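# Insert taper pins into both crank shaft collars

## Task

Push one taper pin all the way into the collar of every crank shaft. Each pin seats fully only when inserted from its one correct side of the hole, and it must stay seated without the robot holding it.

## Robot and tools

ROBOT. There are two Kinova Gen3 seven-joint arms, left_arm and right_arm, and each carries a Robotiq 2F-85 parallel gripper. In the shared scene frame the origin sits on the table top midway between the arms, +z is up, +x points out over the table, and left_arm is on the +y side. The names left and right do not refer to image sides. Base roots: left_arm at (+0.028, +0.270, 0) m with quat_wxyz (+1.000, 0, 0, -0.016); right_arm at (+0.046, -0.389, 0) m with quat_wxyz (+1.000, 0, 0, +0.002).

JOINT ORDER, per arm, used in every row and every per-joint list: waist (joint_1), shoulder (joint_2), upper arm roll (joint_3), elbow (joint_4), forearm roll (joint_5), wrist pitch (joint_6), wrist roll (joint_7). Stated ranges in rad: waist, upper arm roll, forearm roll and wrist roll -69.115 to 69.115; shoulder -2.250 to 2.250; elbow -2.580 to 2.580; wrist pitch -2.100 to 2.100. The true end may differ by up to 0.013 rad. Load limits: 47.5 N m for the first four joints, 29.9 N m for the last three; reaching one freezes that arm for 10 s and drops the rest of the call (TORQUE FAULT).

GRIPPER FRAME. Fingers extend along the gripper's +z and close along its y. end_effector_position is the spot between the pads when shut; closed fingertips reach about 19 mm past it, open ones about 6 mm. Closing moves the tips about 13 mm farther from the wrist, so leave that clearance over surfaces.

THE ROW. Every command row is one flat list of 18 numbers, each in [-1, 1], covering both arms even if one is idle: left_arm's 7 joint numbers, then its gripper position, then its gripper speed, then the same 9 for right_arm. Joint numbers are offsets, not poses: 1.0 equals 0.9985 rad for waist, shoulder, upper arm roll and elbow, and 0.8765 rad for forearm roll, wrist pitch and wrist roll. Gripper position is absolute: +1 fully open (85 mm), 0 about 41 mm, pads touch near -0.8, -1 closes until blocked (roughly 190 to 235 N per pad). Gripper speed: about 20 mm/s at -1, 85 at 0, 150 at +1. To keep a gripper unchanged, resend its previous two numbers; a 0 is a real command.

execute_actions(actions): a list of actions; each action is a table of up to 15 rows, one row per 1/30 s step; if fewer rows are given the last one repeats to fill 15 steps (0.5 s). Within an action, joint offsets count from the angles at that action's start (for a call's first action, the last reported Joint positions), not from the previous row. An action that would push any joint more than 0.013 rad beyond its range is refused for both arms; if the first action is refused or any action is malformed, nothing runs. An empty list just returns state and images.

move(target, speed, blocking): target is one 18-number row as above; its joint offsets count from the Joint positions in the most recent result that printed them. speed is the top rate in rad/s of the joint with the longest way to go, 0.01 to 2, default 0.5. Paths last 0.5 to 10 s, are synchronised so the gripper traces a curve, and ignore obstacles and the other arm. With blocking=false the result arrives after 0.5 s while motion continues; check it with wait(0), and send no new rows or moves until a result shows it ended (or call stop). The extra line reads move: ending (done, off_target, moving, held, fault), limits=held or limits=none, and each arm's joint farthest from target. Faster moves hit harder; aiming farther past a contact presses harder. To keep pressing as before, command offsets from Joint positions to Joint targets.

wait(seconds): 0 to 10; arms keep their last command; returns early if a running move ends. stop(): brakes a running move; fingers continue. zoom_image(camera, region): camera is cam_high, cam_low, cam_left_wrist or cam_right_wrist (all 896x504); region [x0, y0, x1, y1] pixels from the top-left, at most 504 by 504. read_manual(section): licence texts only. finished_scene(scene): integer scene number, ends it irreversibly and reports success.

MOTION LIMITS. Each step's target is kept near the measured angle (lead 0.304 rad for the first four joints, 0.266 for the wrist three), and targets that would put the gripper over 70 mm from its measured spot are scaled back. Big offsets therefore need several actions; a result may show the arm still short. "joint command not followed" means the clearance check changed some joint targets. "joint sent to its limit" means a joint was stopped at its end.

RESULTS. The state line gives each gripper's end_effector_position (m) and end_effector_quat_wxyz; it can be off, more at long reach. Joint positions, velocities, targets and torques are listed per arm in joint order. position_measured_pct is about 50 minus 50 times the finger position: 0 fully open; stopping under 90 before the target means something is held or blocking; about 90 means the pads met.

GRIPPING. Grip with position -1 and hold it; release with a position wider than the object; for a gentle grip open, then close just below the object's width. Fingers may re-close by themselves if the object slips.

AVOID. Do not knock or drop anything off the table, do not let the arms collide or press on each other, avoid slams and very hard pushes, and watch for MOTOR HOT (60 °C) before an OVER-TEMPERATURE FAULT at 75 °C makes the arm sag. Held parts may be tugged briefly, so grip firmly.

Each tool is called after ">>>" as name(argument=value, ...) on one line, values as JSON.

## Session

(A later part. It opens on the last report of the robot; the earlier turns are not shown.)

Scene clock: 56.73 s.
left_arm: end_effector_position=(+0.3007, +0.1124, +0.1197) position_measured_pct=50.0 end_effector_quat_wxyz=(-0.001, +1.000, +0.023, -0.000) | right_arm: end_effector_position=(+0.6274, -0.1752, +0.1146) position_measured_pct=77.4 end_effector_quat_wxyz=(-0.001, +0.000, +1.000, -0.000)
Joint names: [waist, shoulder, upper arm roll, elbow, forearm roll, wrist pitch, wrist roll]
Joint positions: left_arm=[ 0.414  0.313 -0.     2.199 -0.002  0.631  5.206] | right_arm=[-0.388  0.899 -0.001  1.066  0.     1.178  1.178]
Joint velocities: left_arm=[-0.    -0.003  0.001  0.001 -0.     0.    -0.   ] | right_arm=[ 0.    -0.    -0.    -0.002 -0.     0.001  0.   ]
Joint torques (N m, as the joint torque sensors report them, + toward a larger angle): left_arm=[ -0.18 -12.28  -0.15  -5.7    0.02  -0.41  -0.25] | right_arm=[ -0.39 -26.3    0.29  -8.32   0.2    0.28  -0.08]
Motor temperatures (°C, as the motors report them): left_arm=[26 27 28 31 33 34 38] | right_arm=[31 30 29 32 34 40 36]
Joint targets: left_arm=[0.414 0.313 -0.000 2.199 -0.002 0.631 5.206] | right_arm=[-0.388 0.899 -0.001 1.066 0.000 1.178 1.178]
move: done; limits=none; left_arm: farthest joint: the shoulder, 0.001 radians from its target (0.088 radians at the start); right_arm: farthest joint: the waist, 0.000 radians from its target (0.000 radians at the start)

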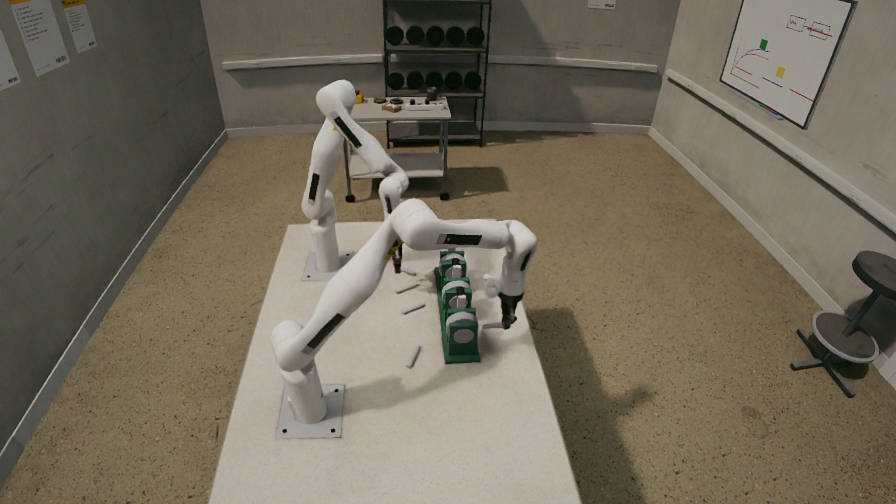

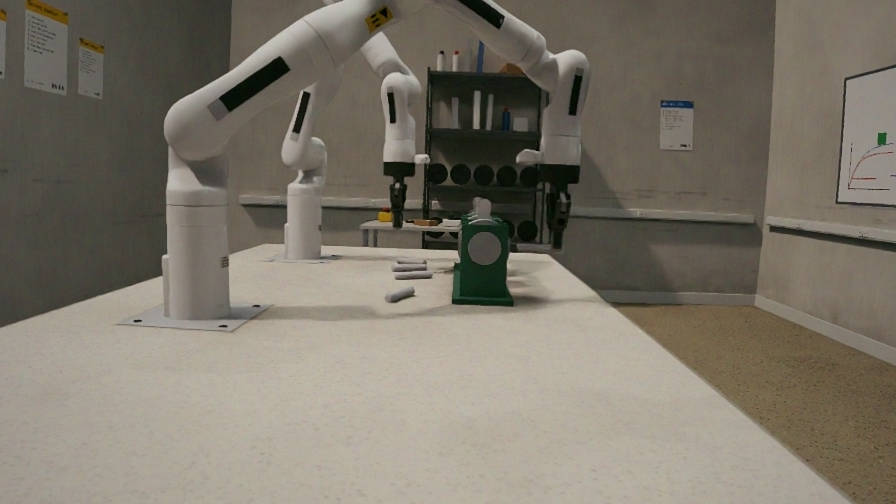

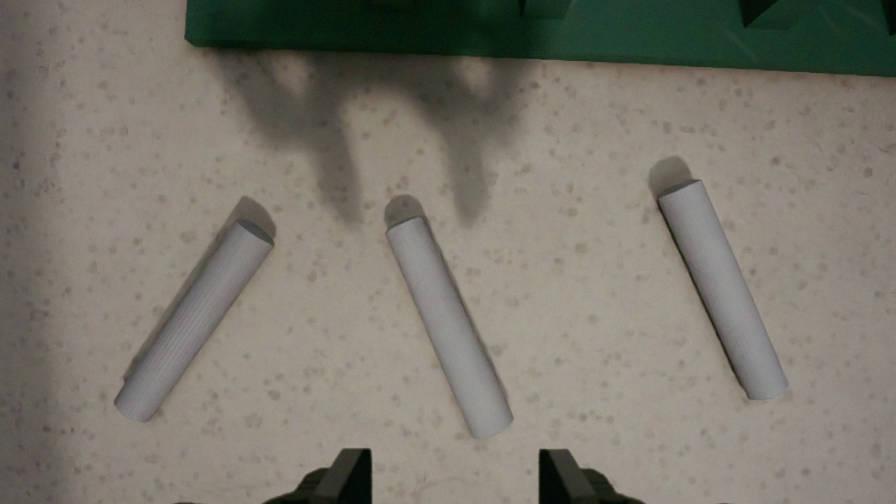

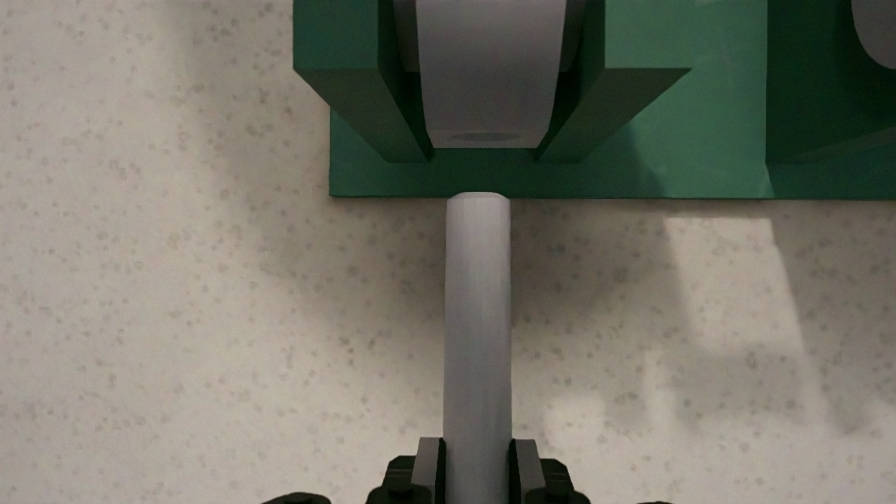

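>>> zoom_image(camera="cam_low", region=[440,180,600,270])

>>> zoom_image(camera="cam_right_wrist", region=[400,90,580,230])

Region (440, 180, 600, 270) of cam_low's 896x504 image, scaled by 3.150, with more detail than that image has; it fills the top 284 rows of this view, and the rest is white.

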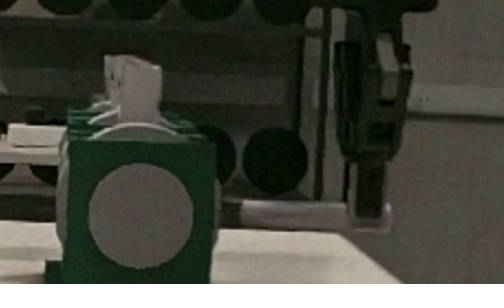

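Region (400, 90, 580, 230) of cam_right_wrist's 896x504 image, scaled by 2.800.

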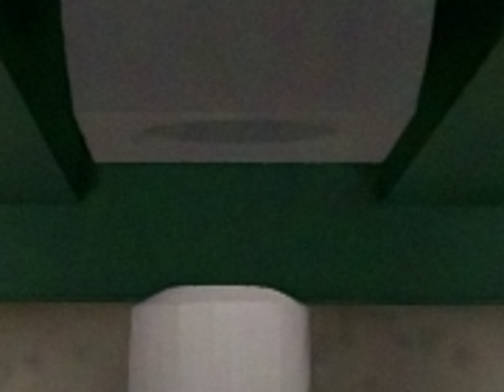

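>>> move(target=[0.0217,0.17,0,0.047,0,-0.248,0.493,0,1, -0.011,-0.0285,0,0.06,0,-0.0376,-0.0114,-1,-0.1], speed=0.8)

Scene clock: 60.50 s.
left_arm: end_effector_position=(+0.3035, +0.1032, +0.0583) position_measured_pct=50.0 end_effector_quat_wxyz=(-0.000, +0.974, +0.226, +0.000) | right_arm: end_effector_position=(+0.6148, -0.1732, +0.1148) position_measured_pct=77.4 end_effector_quat_wxyz=(+0.000, -0.000, +1.000, +0.000)
Joint names: [waist, shoulder, upper arm roll, elbow, forearm roll, wrist pitch, wrist roll]
Joint positions: left_arm=[ 0.435  0.482 -0.     2.246 -0.002  0.413  5.639] | right_arm=[-0.399  0.871 -0.001  1.126  0.     1.145  1.168]
Joint velocities: left_arm=[-0.     0.003 -0.002  0.     0.    -0.001  0.   ] | right_arm=[-0.    -0.     0.     0.003 -0.     0.001  0.   ]
Joint torques (N m, as the joint torque sensors report them, + toward a larger angle): left_arm=[  0.06 -13.95  -0.38  -3.99   0.02  -0.35   0.09] | right_arm=[ -0.03 -25.47   0.62  -8.11   0.1    0.18  -0.05]
Motor temperatures (°C, as the motors report them): left_arm=[26 27 28 31 33 34 38] | right_arm=[31 30 29 32 34 40 36]
Joint targets: left_arm=[0.435 0.483 -0.000 2.246 -0.002 0.413 5.639] | right_arm=[-0.399 0.871 -0.001 1.126 0.000 1.145 1.168]
move: done; limits=none; left_arm: farthest joint: the waist, 0.000 radians from its target (0.022 radians at the start); right_arm: farthest joint: the waist, 0.000 radians from its target (0.011 radians at the start)

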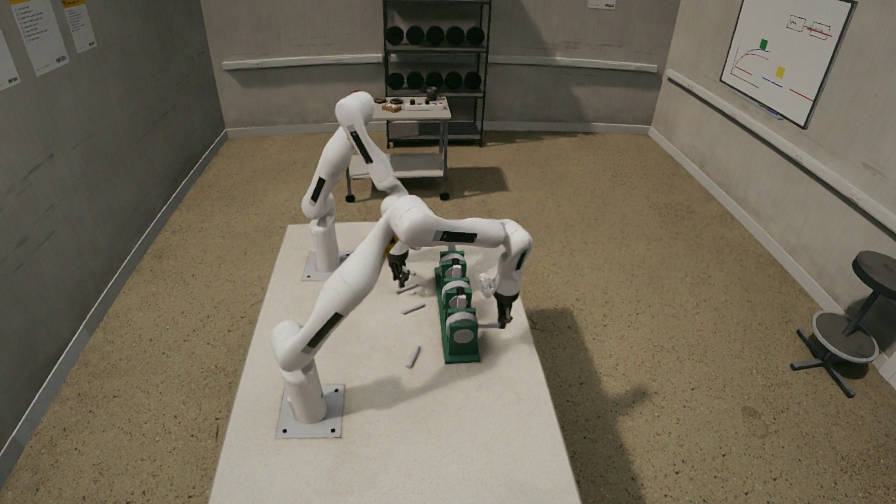

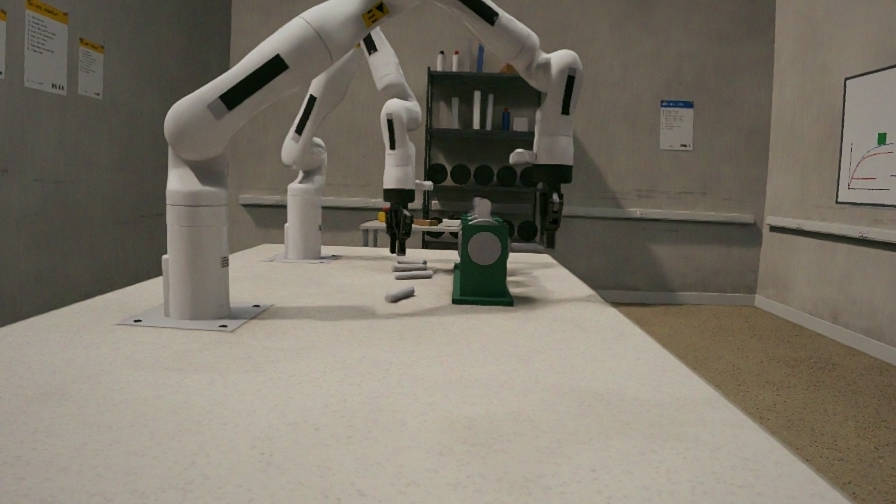

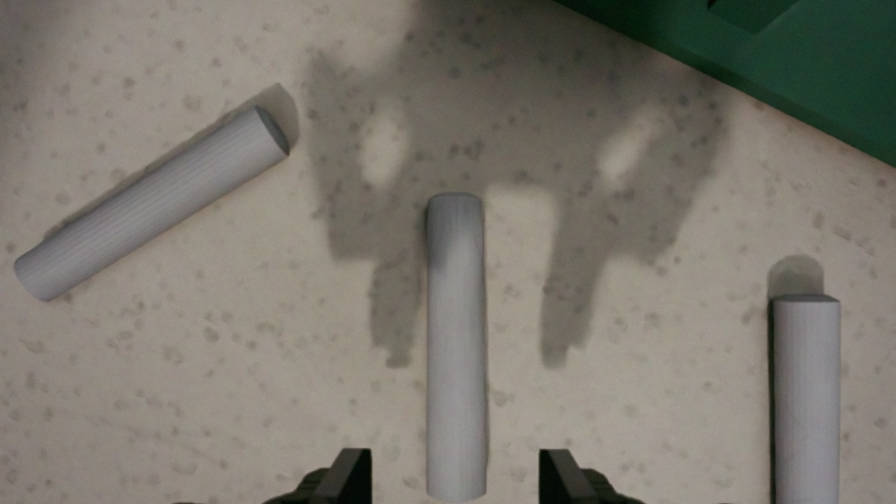

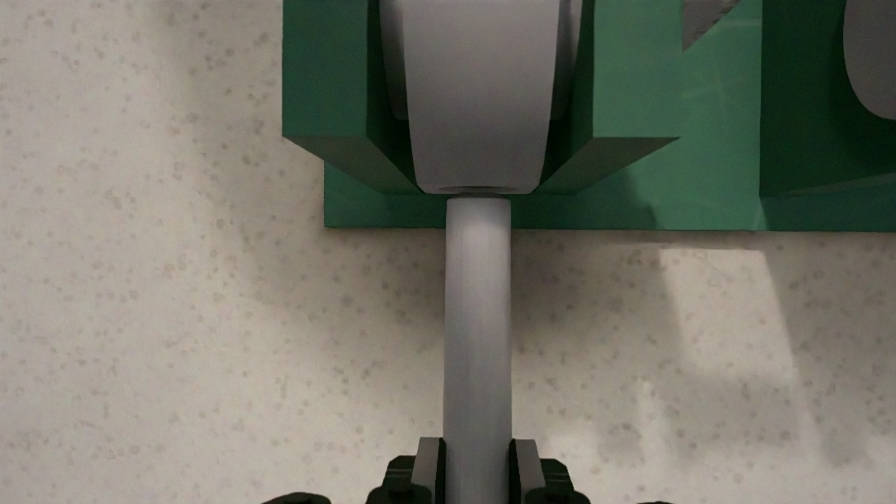

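>>> move(target=[0,0.103,0,0.028,0,-0.1485,0,0,1, -0.0136,-0.0465,0,0.0967,0,-0.0577,-0.0157,-1,-0.1], speed=0.2)

Scene clock: 61.67 s.
left_arm: end_effector_position=(+0.3021, +0.1038, +0.0224) position_measured_pct=50.0 end_effector_quat_wxyz=(-0.000, +0.974, +0.226, +0.000) | right_arm: end_effector_position=(+0.5938, -0.1734, +0.1151) position_measured_pct=77.4 end_effector_quat_wxyz=(+0.000, -0.000, +1.000, +0.000)
Joint names: [waist, shoulder, upper arm roll, elbow, forearm roll, wrist pitch, wrist roll]
Joint positions: left_arm=[ 0.435  0.585 -0.     2.274 -0.002  0.283  5.639] | right_arm=[-0.413  0.824 -0.001  1.222  0.     1.094  1.155]
Joint velocities: left_arm=[-0.001  0.003  0.    -0.001 -0.     0.     0.   ] | right_arm=[-0.    -0.    -0.002  0.001  0.    -0.     0.   ]
Joint torques (N m, as the joint torque sensors report them, + toward a larger angle): left_arm=[ -0.02 -14.8    0.01  -2.77  -0.26  -0.26  -0.11] | right_arm=[ -0.07 -24.49   0.43  -7.65   0.18   0.4   -0.05]
Motor temperatures (°C, as the motors report them): left_arm=[26 27 28 31 33 34 38] | right_arm=[31 30 29 32 34 40 36]
Joint targets: left_arm=[0.435 0.585 -0.000 2.274 -0.002 0.283 5.639] | right_arm=[-0.413 0.824 -0.001 1.222 0.000 1.094 1.155]
move: done; limits=none; left_arm: farthest joint: the waist, 0.000 radians from its target (0.000 radians at the start); right_arm: farthest joint: the waist, 0.000 radians from its target (0.014 radians at the start)

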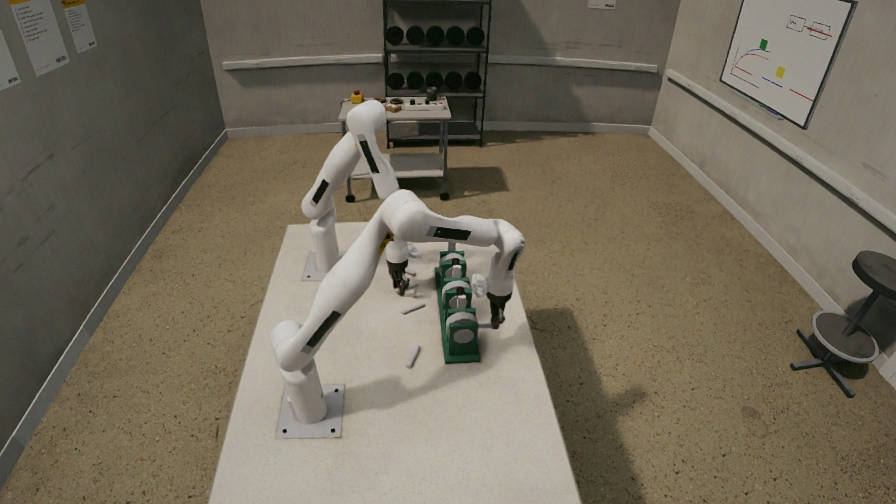

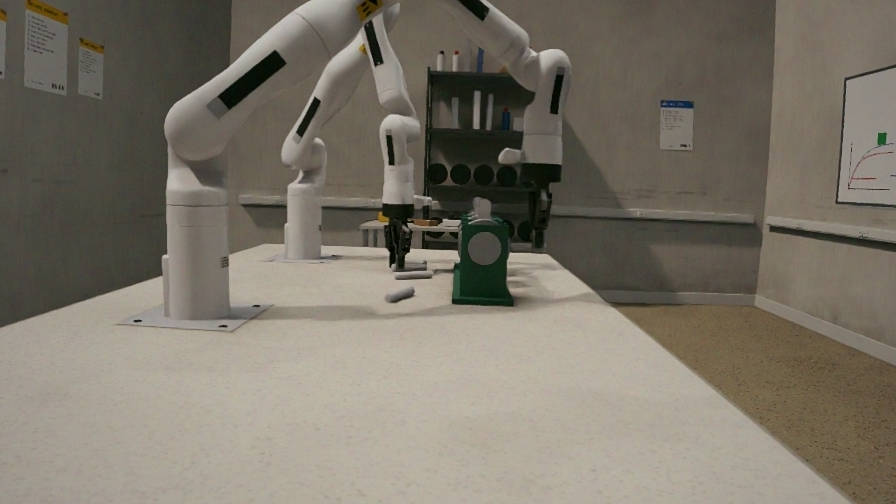

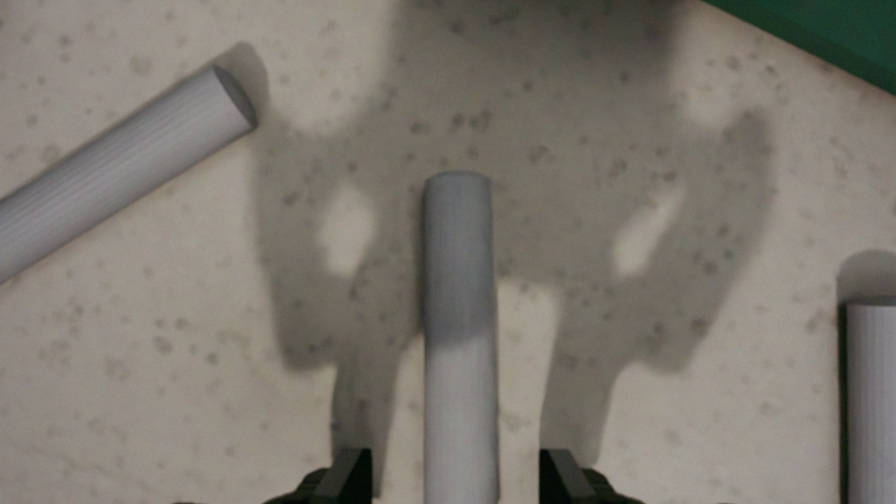

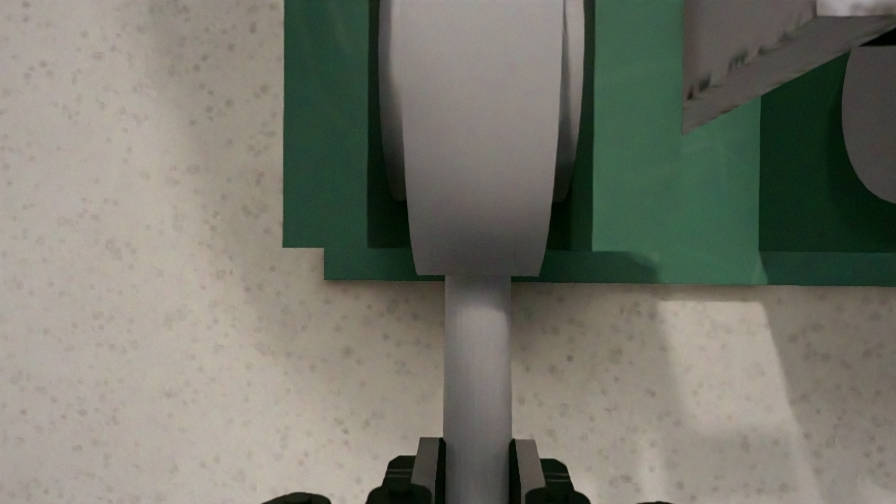

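>>> move(target=[0,0,0,0,0,0,0,-1,-0.1, -0.0207,-0.058,0,0.1227,0,-0.0725,-0.0243,-1,-0.1], speed=0.18)

Scene clock: 62.93 s.
left_arm: end_effector_position=(+0.3022, +0.1037, +0.0228) position_measured_pct=77.0 end_effector_quat_wxyz=(-0.000, +0.974, +0.226, +0.000) | right_arm: end_effector_position=(+0.5652, -0.1737, +0.1147) position_measured_pct=77.4 end_effector_quat_wxyz=(+0.000, +0.001, +1.000, +0.000)
Joint names: [waist, shoulder, upper arm roll, elbow, forearm roll, wrist pitch, wrist roll]
Joint positions: left_arm=[ 0.435  0.584 -0.     2.274 -0.002  0.283  5.638] | right_arm=[-0.433  0.767 -0.001  1.344  0.     1.03   1.133]
Joint velocities: left_arm=[ 0.001  0.    -0.001  0.     0.    -0.002  0.   ] | right_arm=[-0.001 -0.002 -0.001  0.002  0.    -0.001 -0.   ]
Joint torques (N m, as the joint torque sensors report them, + toward a larger angle): left_arm=[ -0.34 -13.87  -0.27  -2.77   0.04  -0.46   0.12] | right_arm=[ -0.34 -23.15   0.29  -7.3   -0.07   0.65  -0.18]
Motor temperatures (°C, as the motors report them): left_arm=[26 27 28 31 33 34 38] | right_arm=[31 30 29 32 34 40 36]
Joint targets: left_arm=[0.435 0.585 -0.000 2.274 -0.002 0.283 5.639] | right_arm=[-0.433 0.767 -0.001 1.345 0.000 1.030 1.133]
move: done; limits=none; left_arm: farthest joint: the shoulder, 0.001 radians from its target (0.000 radians at the start); right_arm: farthest joint: the waist, 0.001 radians from its target (0.021 radians at the start)

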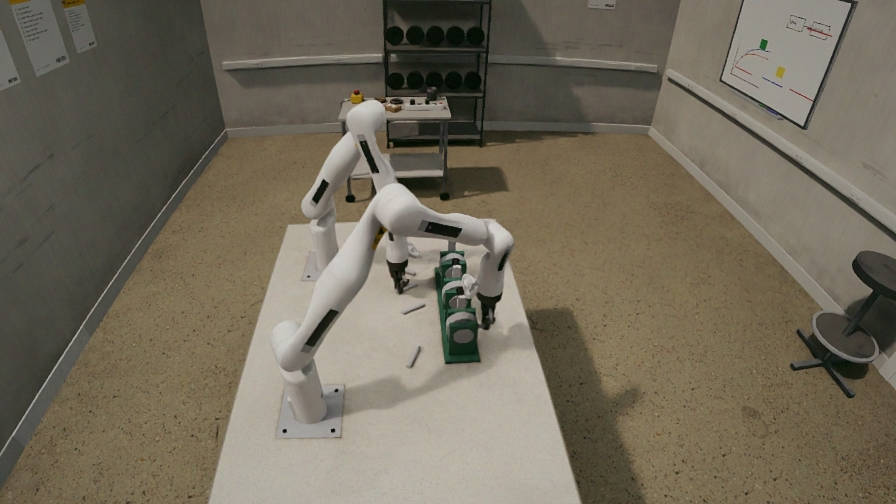

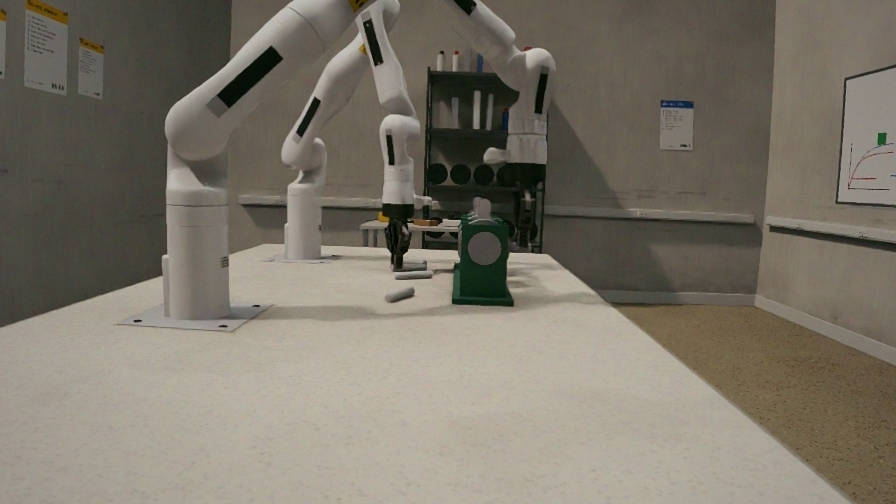

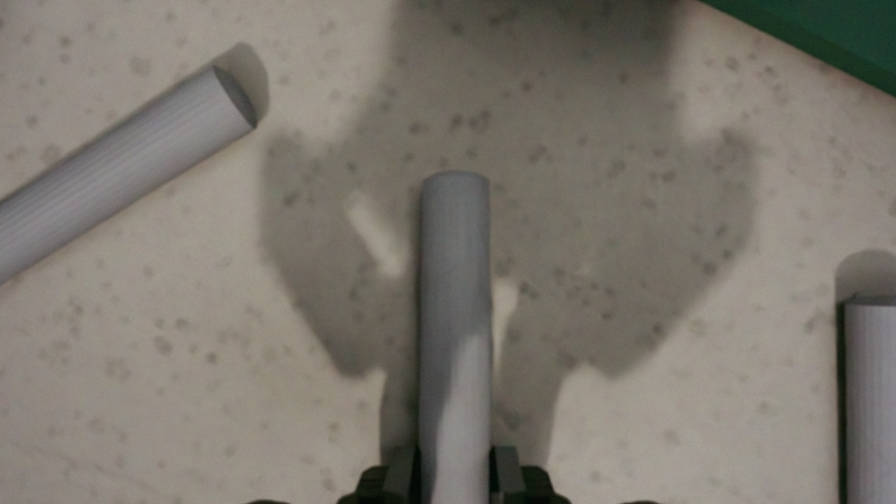

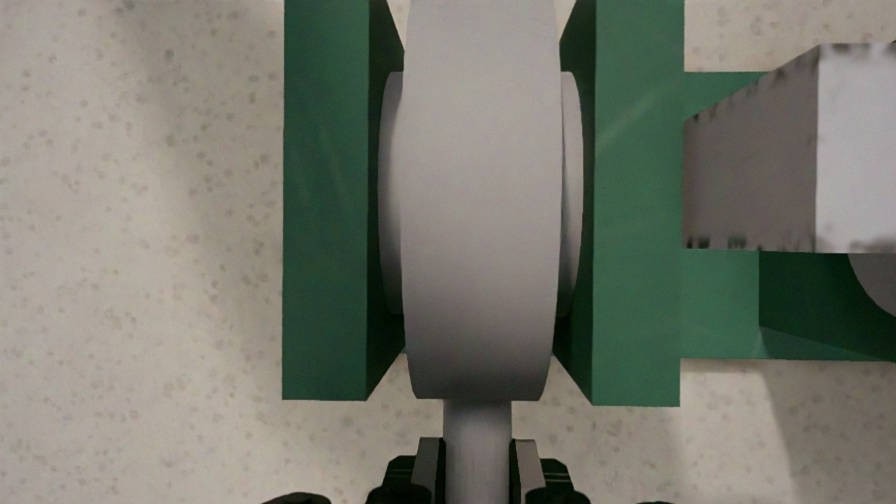

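>>> move(target=[-0.0912,-0.1855,0,-0.2126,0,0.4542,-0.627,-1,-0.1, 0.0258,0.0815,0,-0.1506,0,0.0794,0.0303,-0.3,1], speed=0.6)

Scene clock: 64.73 s.
left_arm: end_effector_position=(+0.3545, +0.1144, +0.1170) position_measured_pct=77.0 end_effector_quat_wxyz=(-0.001, +1.000, -0.001, -0.000) | right_arm: end_effector_position=(+0.6017, -0.1736, +0.1090) position_measured_pct=65.1 end_effector_quat_wxyz=(+0.000, +0.000, +1.000, +0.000)
Joint names: [waist, shoulder, upper arm roll, elbow, forearm roll, wrist pitch, wrist roll]
Joint positions: left_arm=[ 0.345  0.399 -0.     2.062 -0.002  0.682  5.089] | right_arm=[-0.407  0.848 -0.001  1.194  0.     1.099  1.16 ]
Joint velocities: left_arm=[-0.002 -0.003 -0.     0.001  0.    -0.002  0.   ] | right_arm=[ 0.     0.001 -0.002  0.     0.001 -0.    -0.   ]
Joint torques (N m, as the joint torque sensors report them, + toward a larger angle): left_arm=[  0.38 -14.44   0.32  -6.29  -0.16  -0.1   -0.42] | right_arm=[ -0.09 -24.37   0.8   -7.84   0.05   0.31   0.09]
Motor temperatures (°C, as the motors report them): left_arm=[26 27 28 31 33 34 38] | right_arm=[31 30 29 32 34 40 36]
Joint targets: left_arm=[0.344 0.398 -0.000 2.062 -0.002 0.682 5.089] | right_arm=[-0.407 0.848 -0.001 1.194 0.000 1.099 1.160]
move: done; limits=none; left_arm: farthest joint: the waist, 0.001 radians from its target (0.092 radians at the start); right_arm: farthest joint: the waist, 0.000 radians from its target (0.026 radians at the start)

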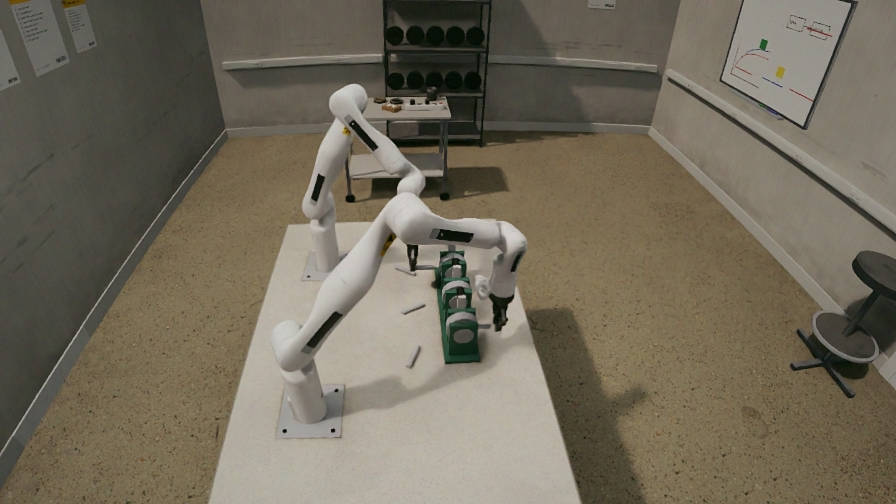

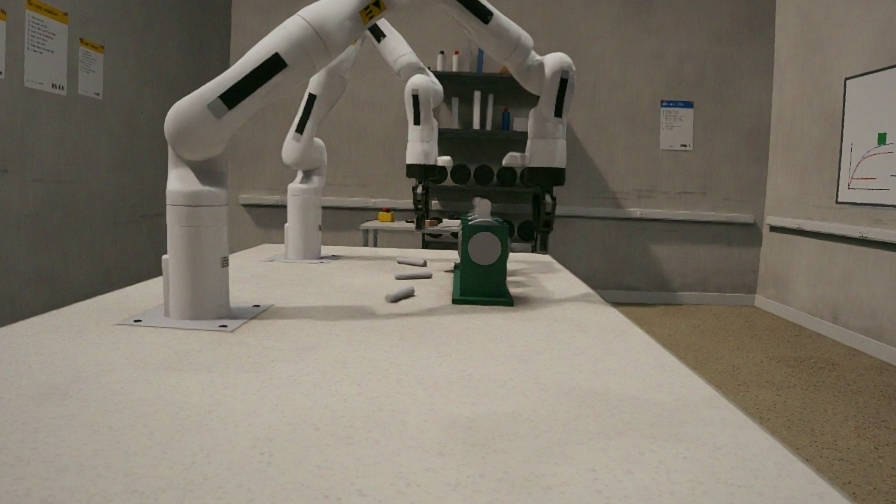

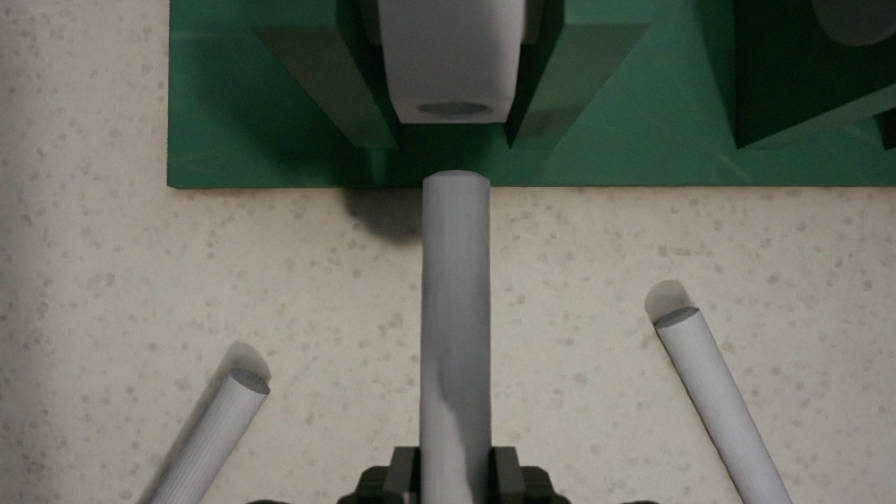

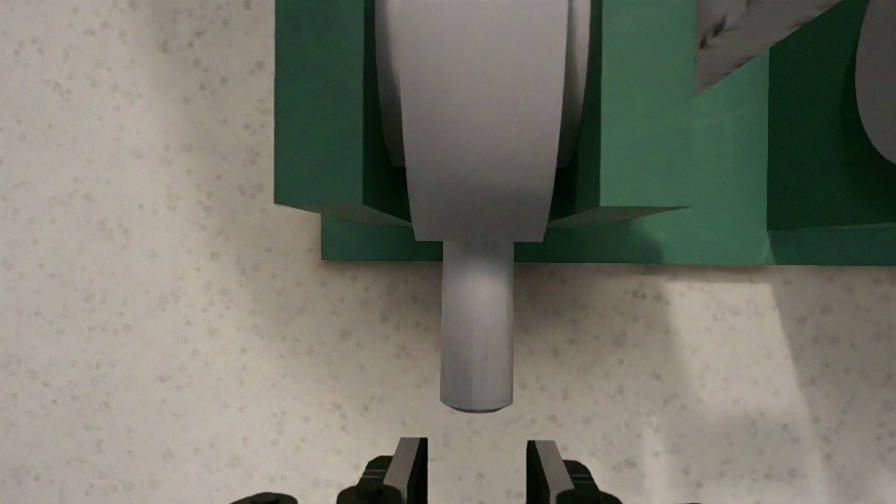

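>>> move(target=[-0.039,0.06,0,-0.121,0,0.0685,-0.044,-1,-0.1, -0.021,-0.06,0,0.127,0,-0.075,-0.025,-0.85,1], speed=0.15)

Scene clock: 66.27 s.
left_arm: end_effector_position=(+0.3941, +0.1150, +0.1178) position_measured_pct=77.0 end_effector_quat_wxyz=(-0.001, +1.000, -0.001, -0.002) | right_arm: end_effector_position=(+0.5721, -0.1736, +0.1090) position_measured_pct=90.5 end_effector_quat_wxyz=(-0.000, +0.001, +1.000, -0.000)
Joint names: [waist, shoulder, upper arm roll, elbow, forearm roll, wrist pitch, wrist roll]
Joint positions: left_arm=[ 0.306  0.461  0.     1.943 -0.001  0.743  5.05 ] | right_arm=[-0.428  0.789 -0.     1.32   0.     1.033  1.138]
Joint velocities: left_arm=[-0.002  0.001  0.001 -0.002  0.     0.    -0.   ] | right_arm=[-0.    -0.     0.001  0.002  0.001  0.001  0.   ]
Joint torques (N m, as the joint torque sensors report them, + toward a larger angle): left_arm=[ -0.59 -18.43  -0.35  -8.93   0.06  -0.65   0.17] | right_arm=[ -0.47 -22.84   0.54  -7.2    0.05   0.2    0.06]
Motor temperatures (°C, as the motors report them): left_arm=[26 27 28 31 33 34 38] | right_arm=[31 30 29 32 34 40 36]
Joint targets: left_arm=[0.306 0.459 -0.000 1.941 -0.002 0.742 5.050] | right_arm=[-0.428 0.788 -0.001 1.321 0.000 1.033 1.138]
move: done; limits=none; left_arm: farthest joint: the shoulder, 0.002 radians from its target (0.060 radians at the start); right_arm: farthest joint: the upper arm roll, 0.001 radians from its target (0.000 radians at the start)

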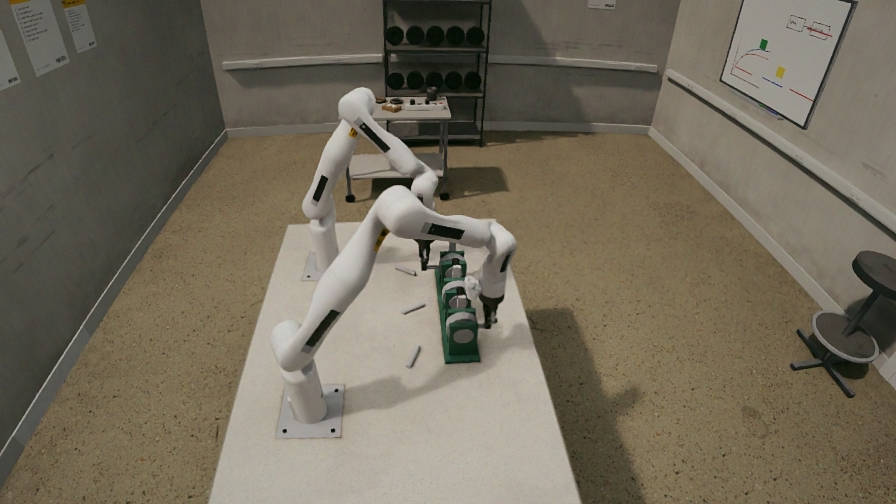

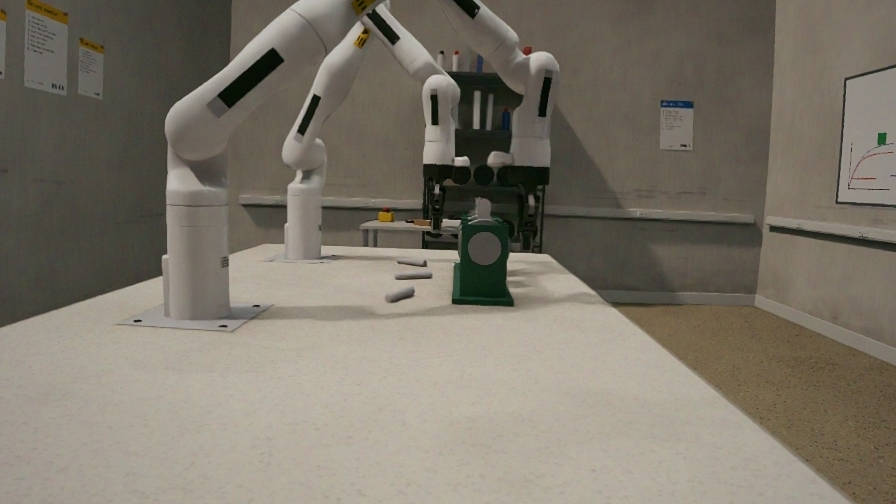

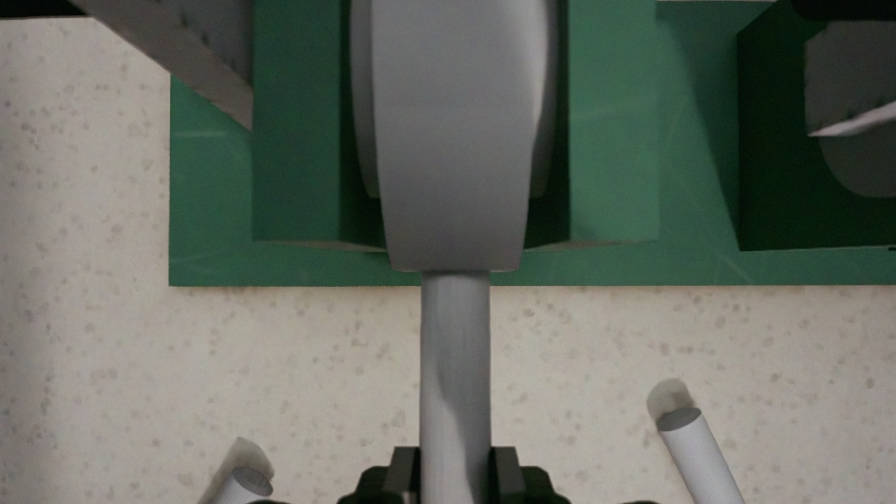

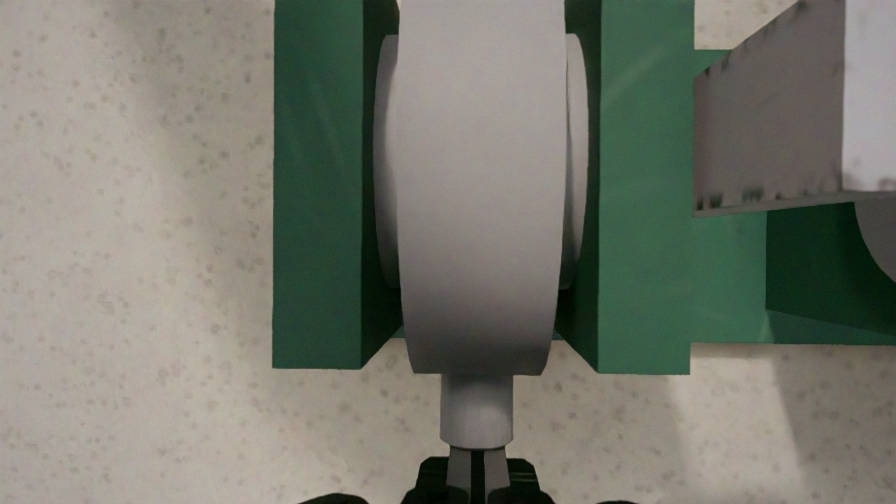

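>>> move(target=[-0.02,0.045,0,-0.079,0,0.0326,-0.0224,-1,-0.1, -0.0236,-0.058,0,0.121,0,-0.072,-0.026,-0.85,1], speed=0.13)

Scene clock: 67.80 s.
left_arm: end_effector_position=(+0.4213, +0.1147, +0.1159) position_measured_pct=77.0 end_effector_quat_wxyz=(-0.001, +1.000, -0.000, -0.001) | right_arm: end_effector_position=(+0.5533, -0.1740, +0.1141) position_measured_pct=90.5 end_effector_quat_wxyz=(+0.014, +0.003, +1.000, +0.003)
Joint names: [waist, shoulder, upper arm roll, elbow, forearm roll, wrist pitch, wrist roll]
Joint positions: left_arm=[ 0.286  0.506 -0.     1.865 -0.002  0.772  5.031] | right_arm=[-0.448  0.727  0.004  1.429  0.004  0.956  1.115]
Joint velocities: left_arm=[-0.001  0.001  0.002 -0.002  0.    -0.002 -0.   ] | right_arm=[-0.    -0.002  0.002  0.     0.     0.    -0.   ]
Joint torques (N m, as the joint torque sensors report them, + toward a larger angle): left_arm=[ -0.1  -17.93   0.19  -8.08  -0.07  -0.23  -0.2 ] | right_arm=[ -3.28 -19.91  -3.22   1.86  -1.87   6.29  -0.17]
Motor temperatures (°C, as the motors report them): left_arm=[26 27 28 31 33 34 38] | right_arm=[31 30 29 32 34 40 36]
Joint targets: left_arm=[0.286 0.506 0.000 1.864 -0.001 0.771 5.031] | right_arm=[-0.452 0.731 -0.000 1.441 0.000 0.970 1.115]
move: off_target (right_arm); limits=none; left_arm: farthest joint: the elbow, 0.001 radians from its target (0.079 radians at the start); right_arm: farthest joint: the wrist pitch, 0.014 radians from its target (0.063 radians at the start)

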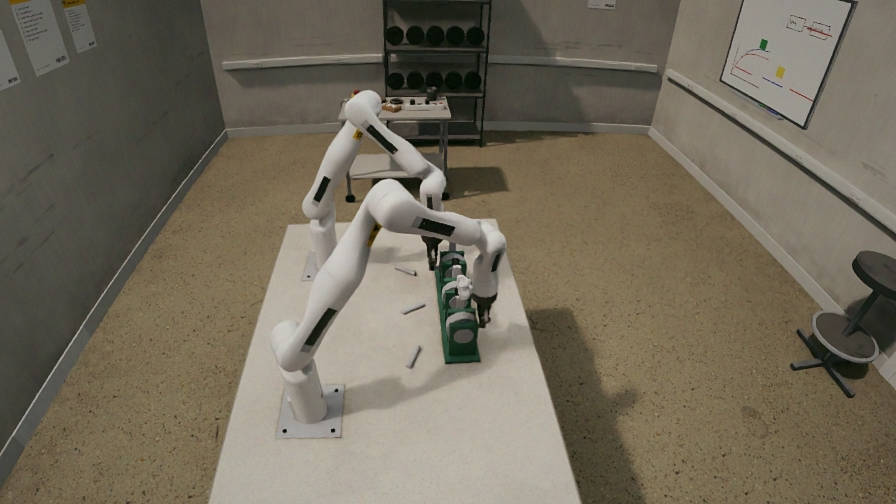

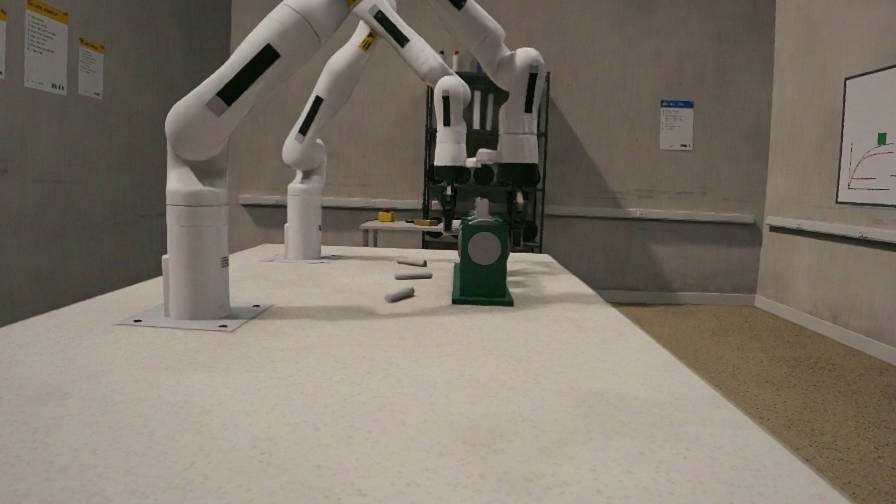

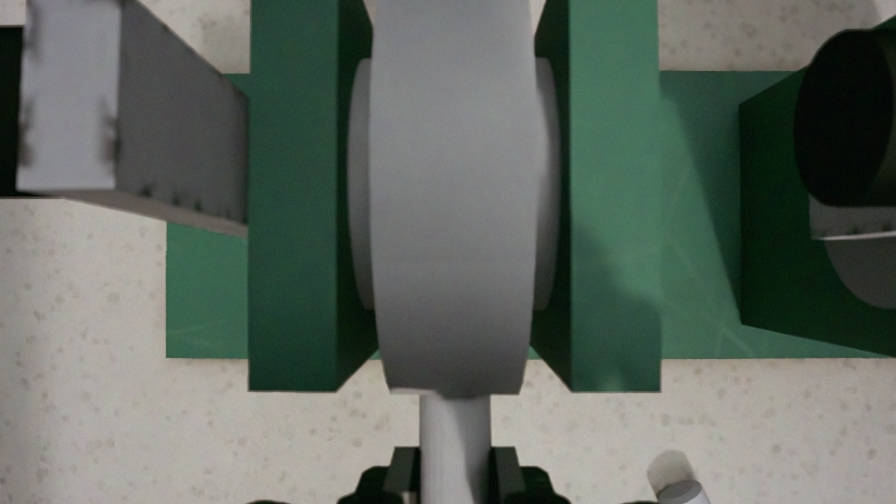

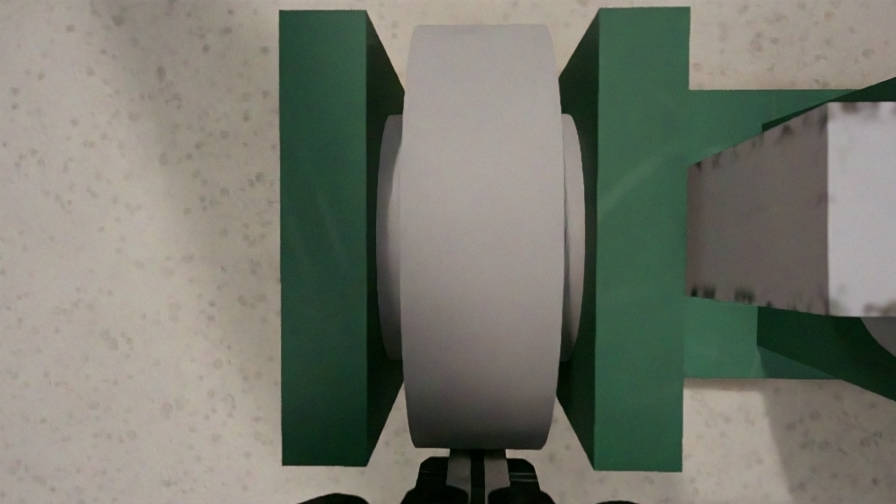

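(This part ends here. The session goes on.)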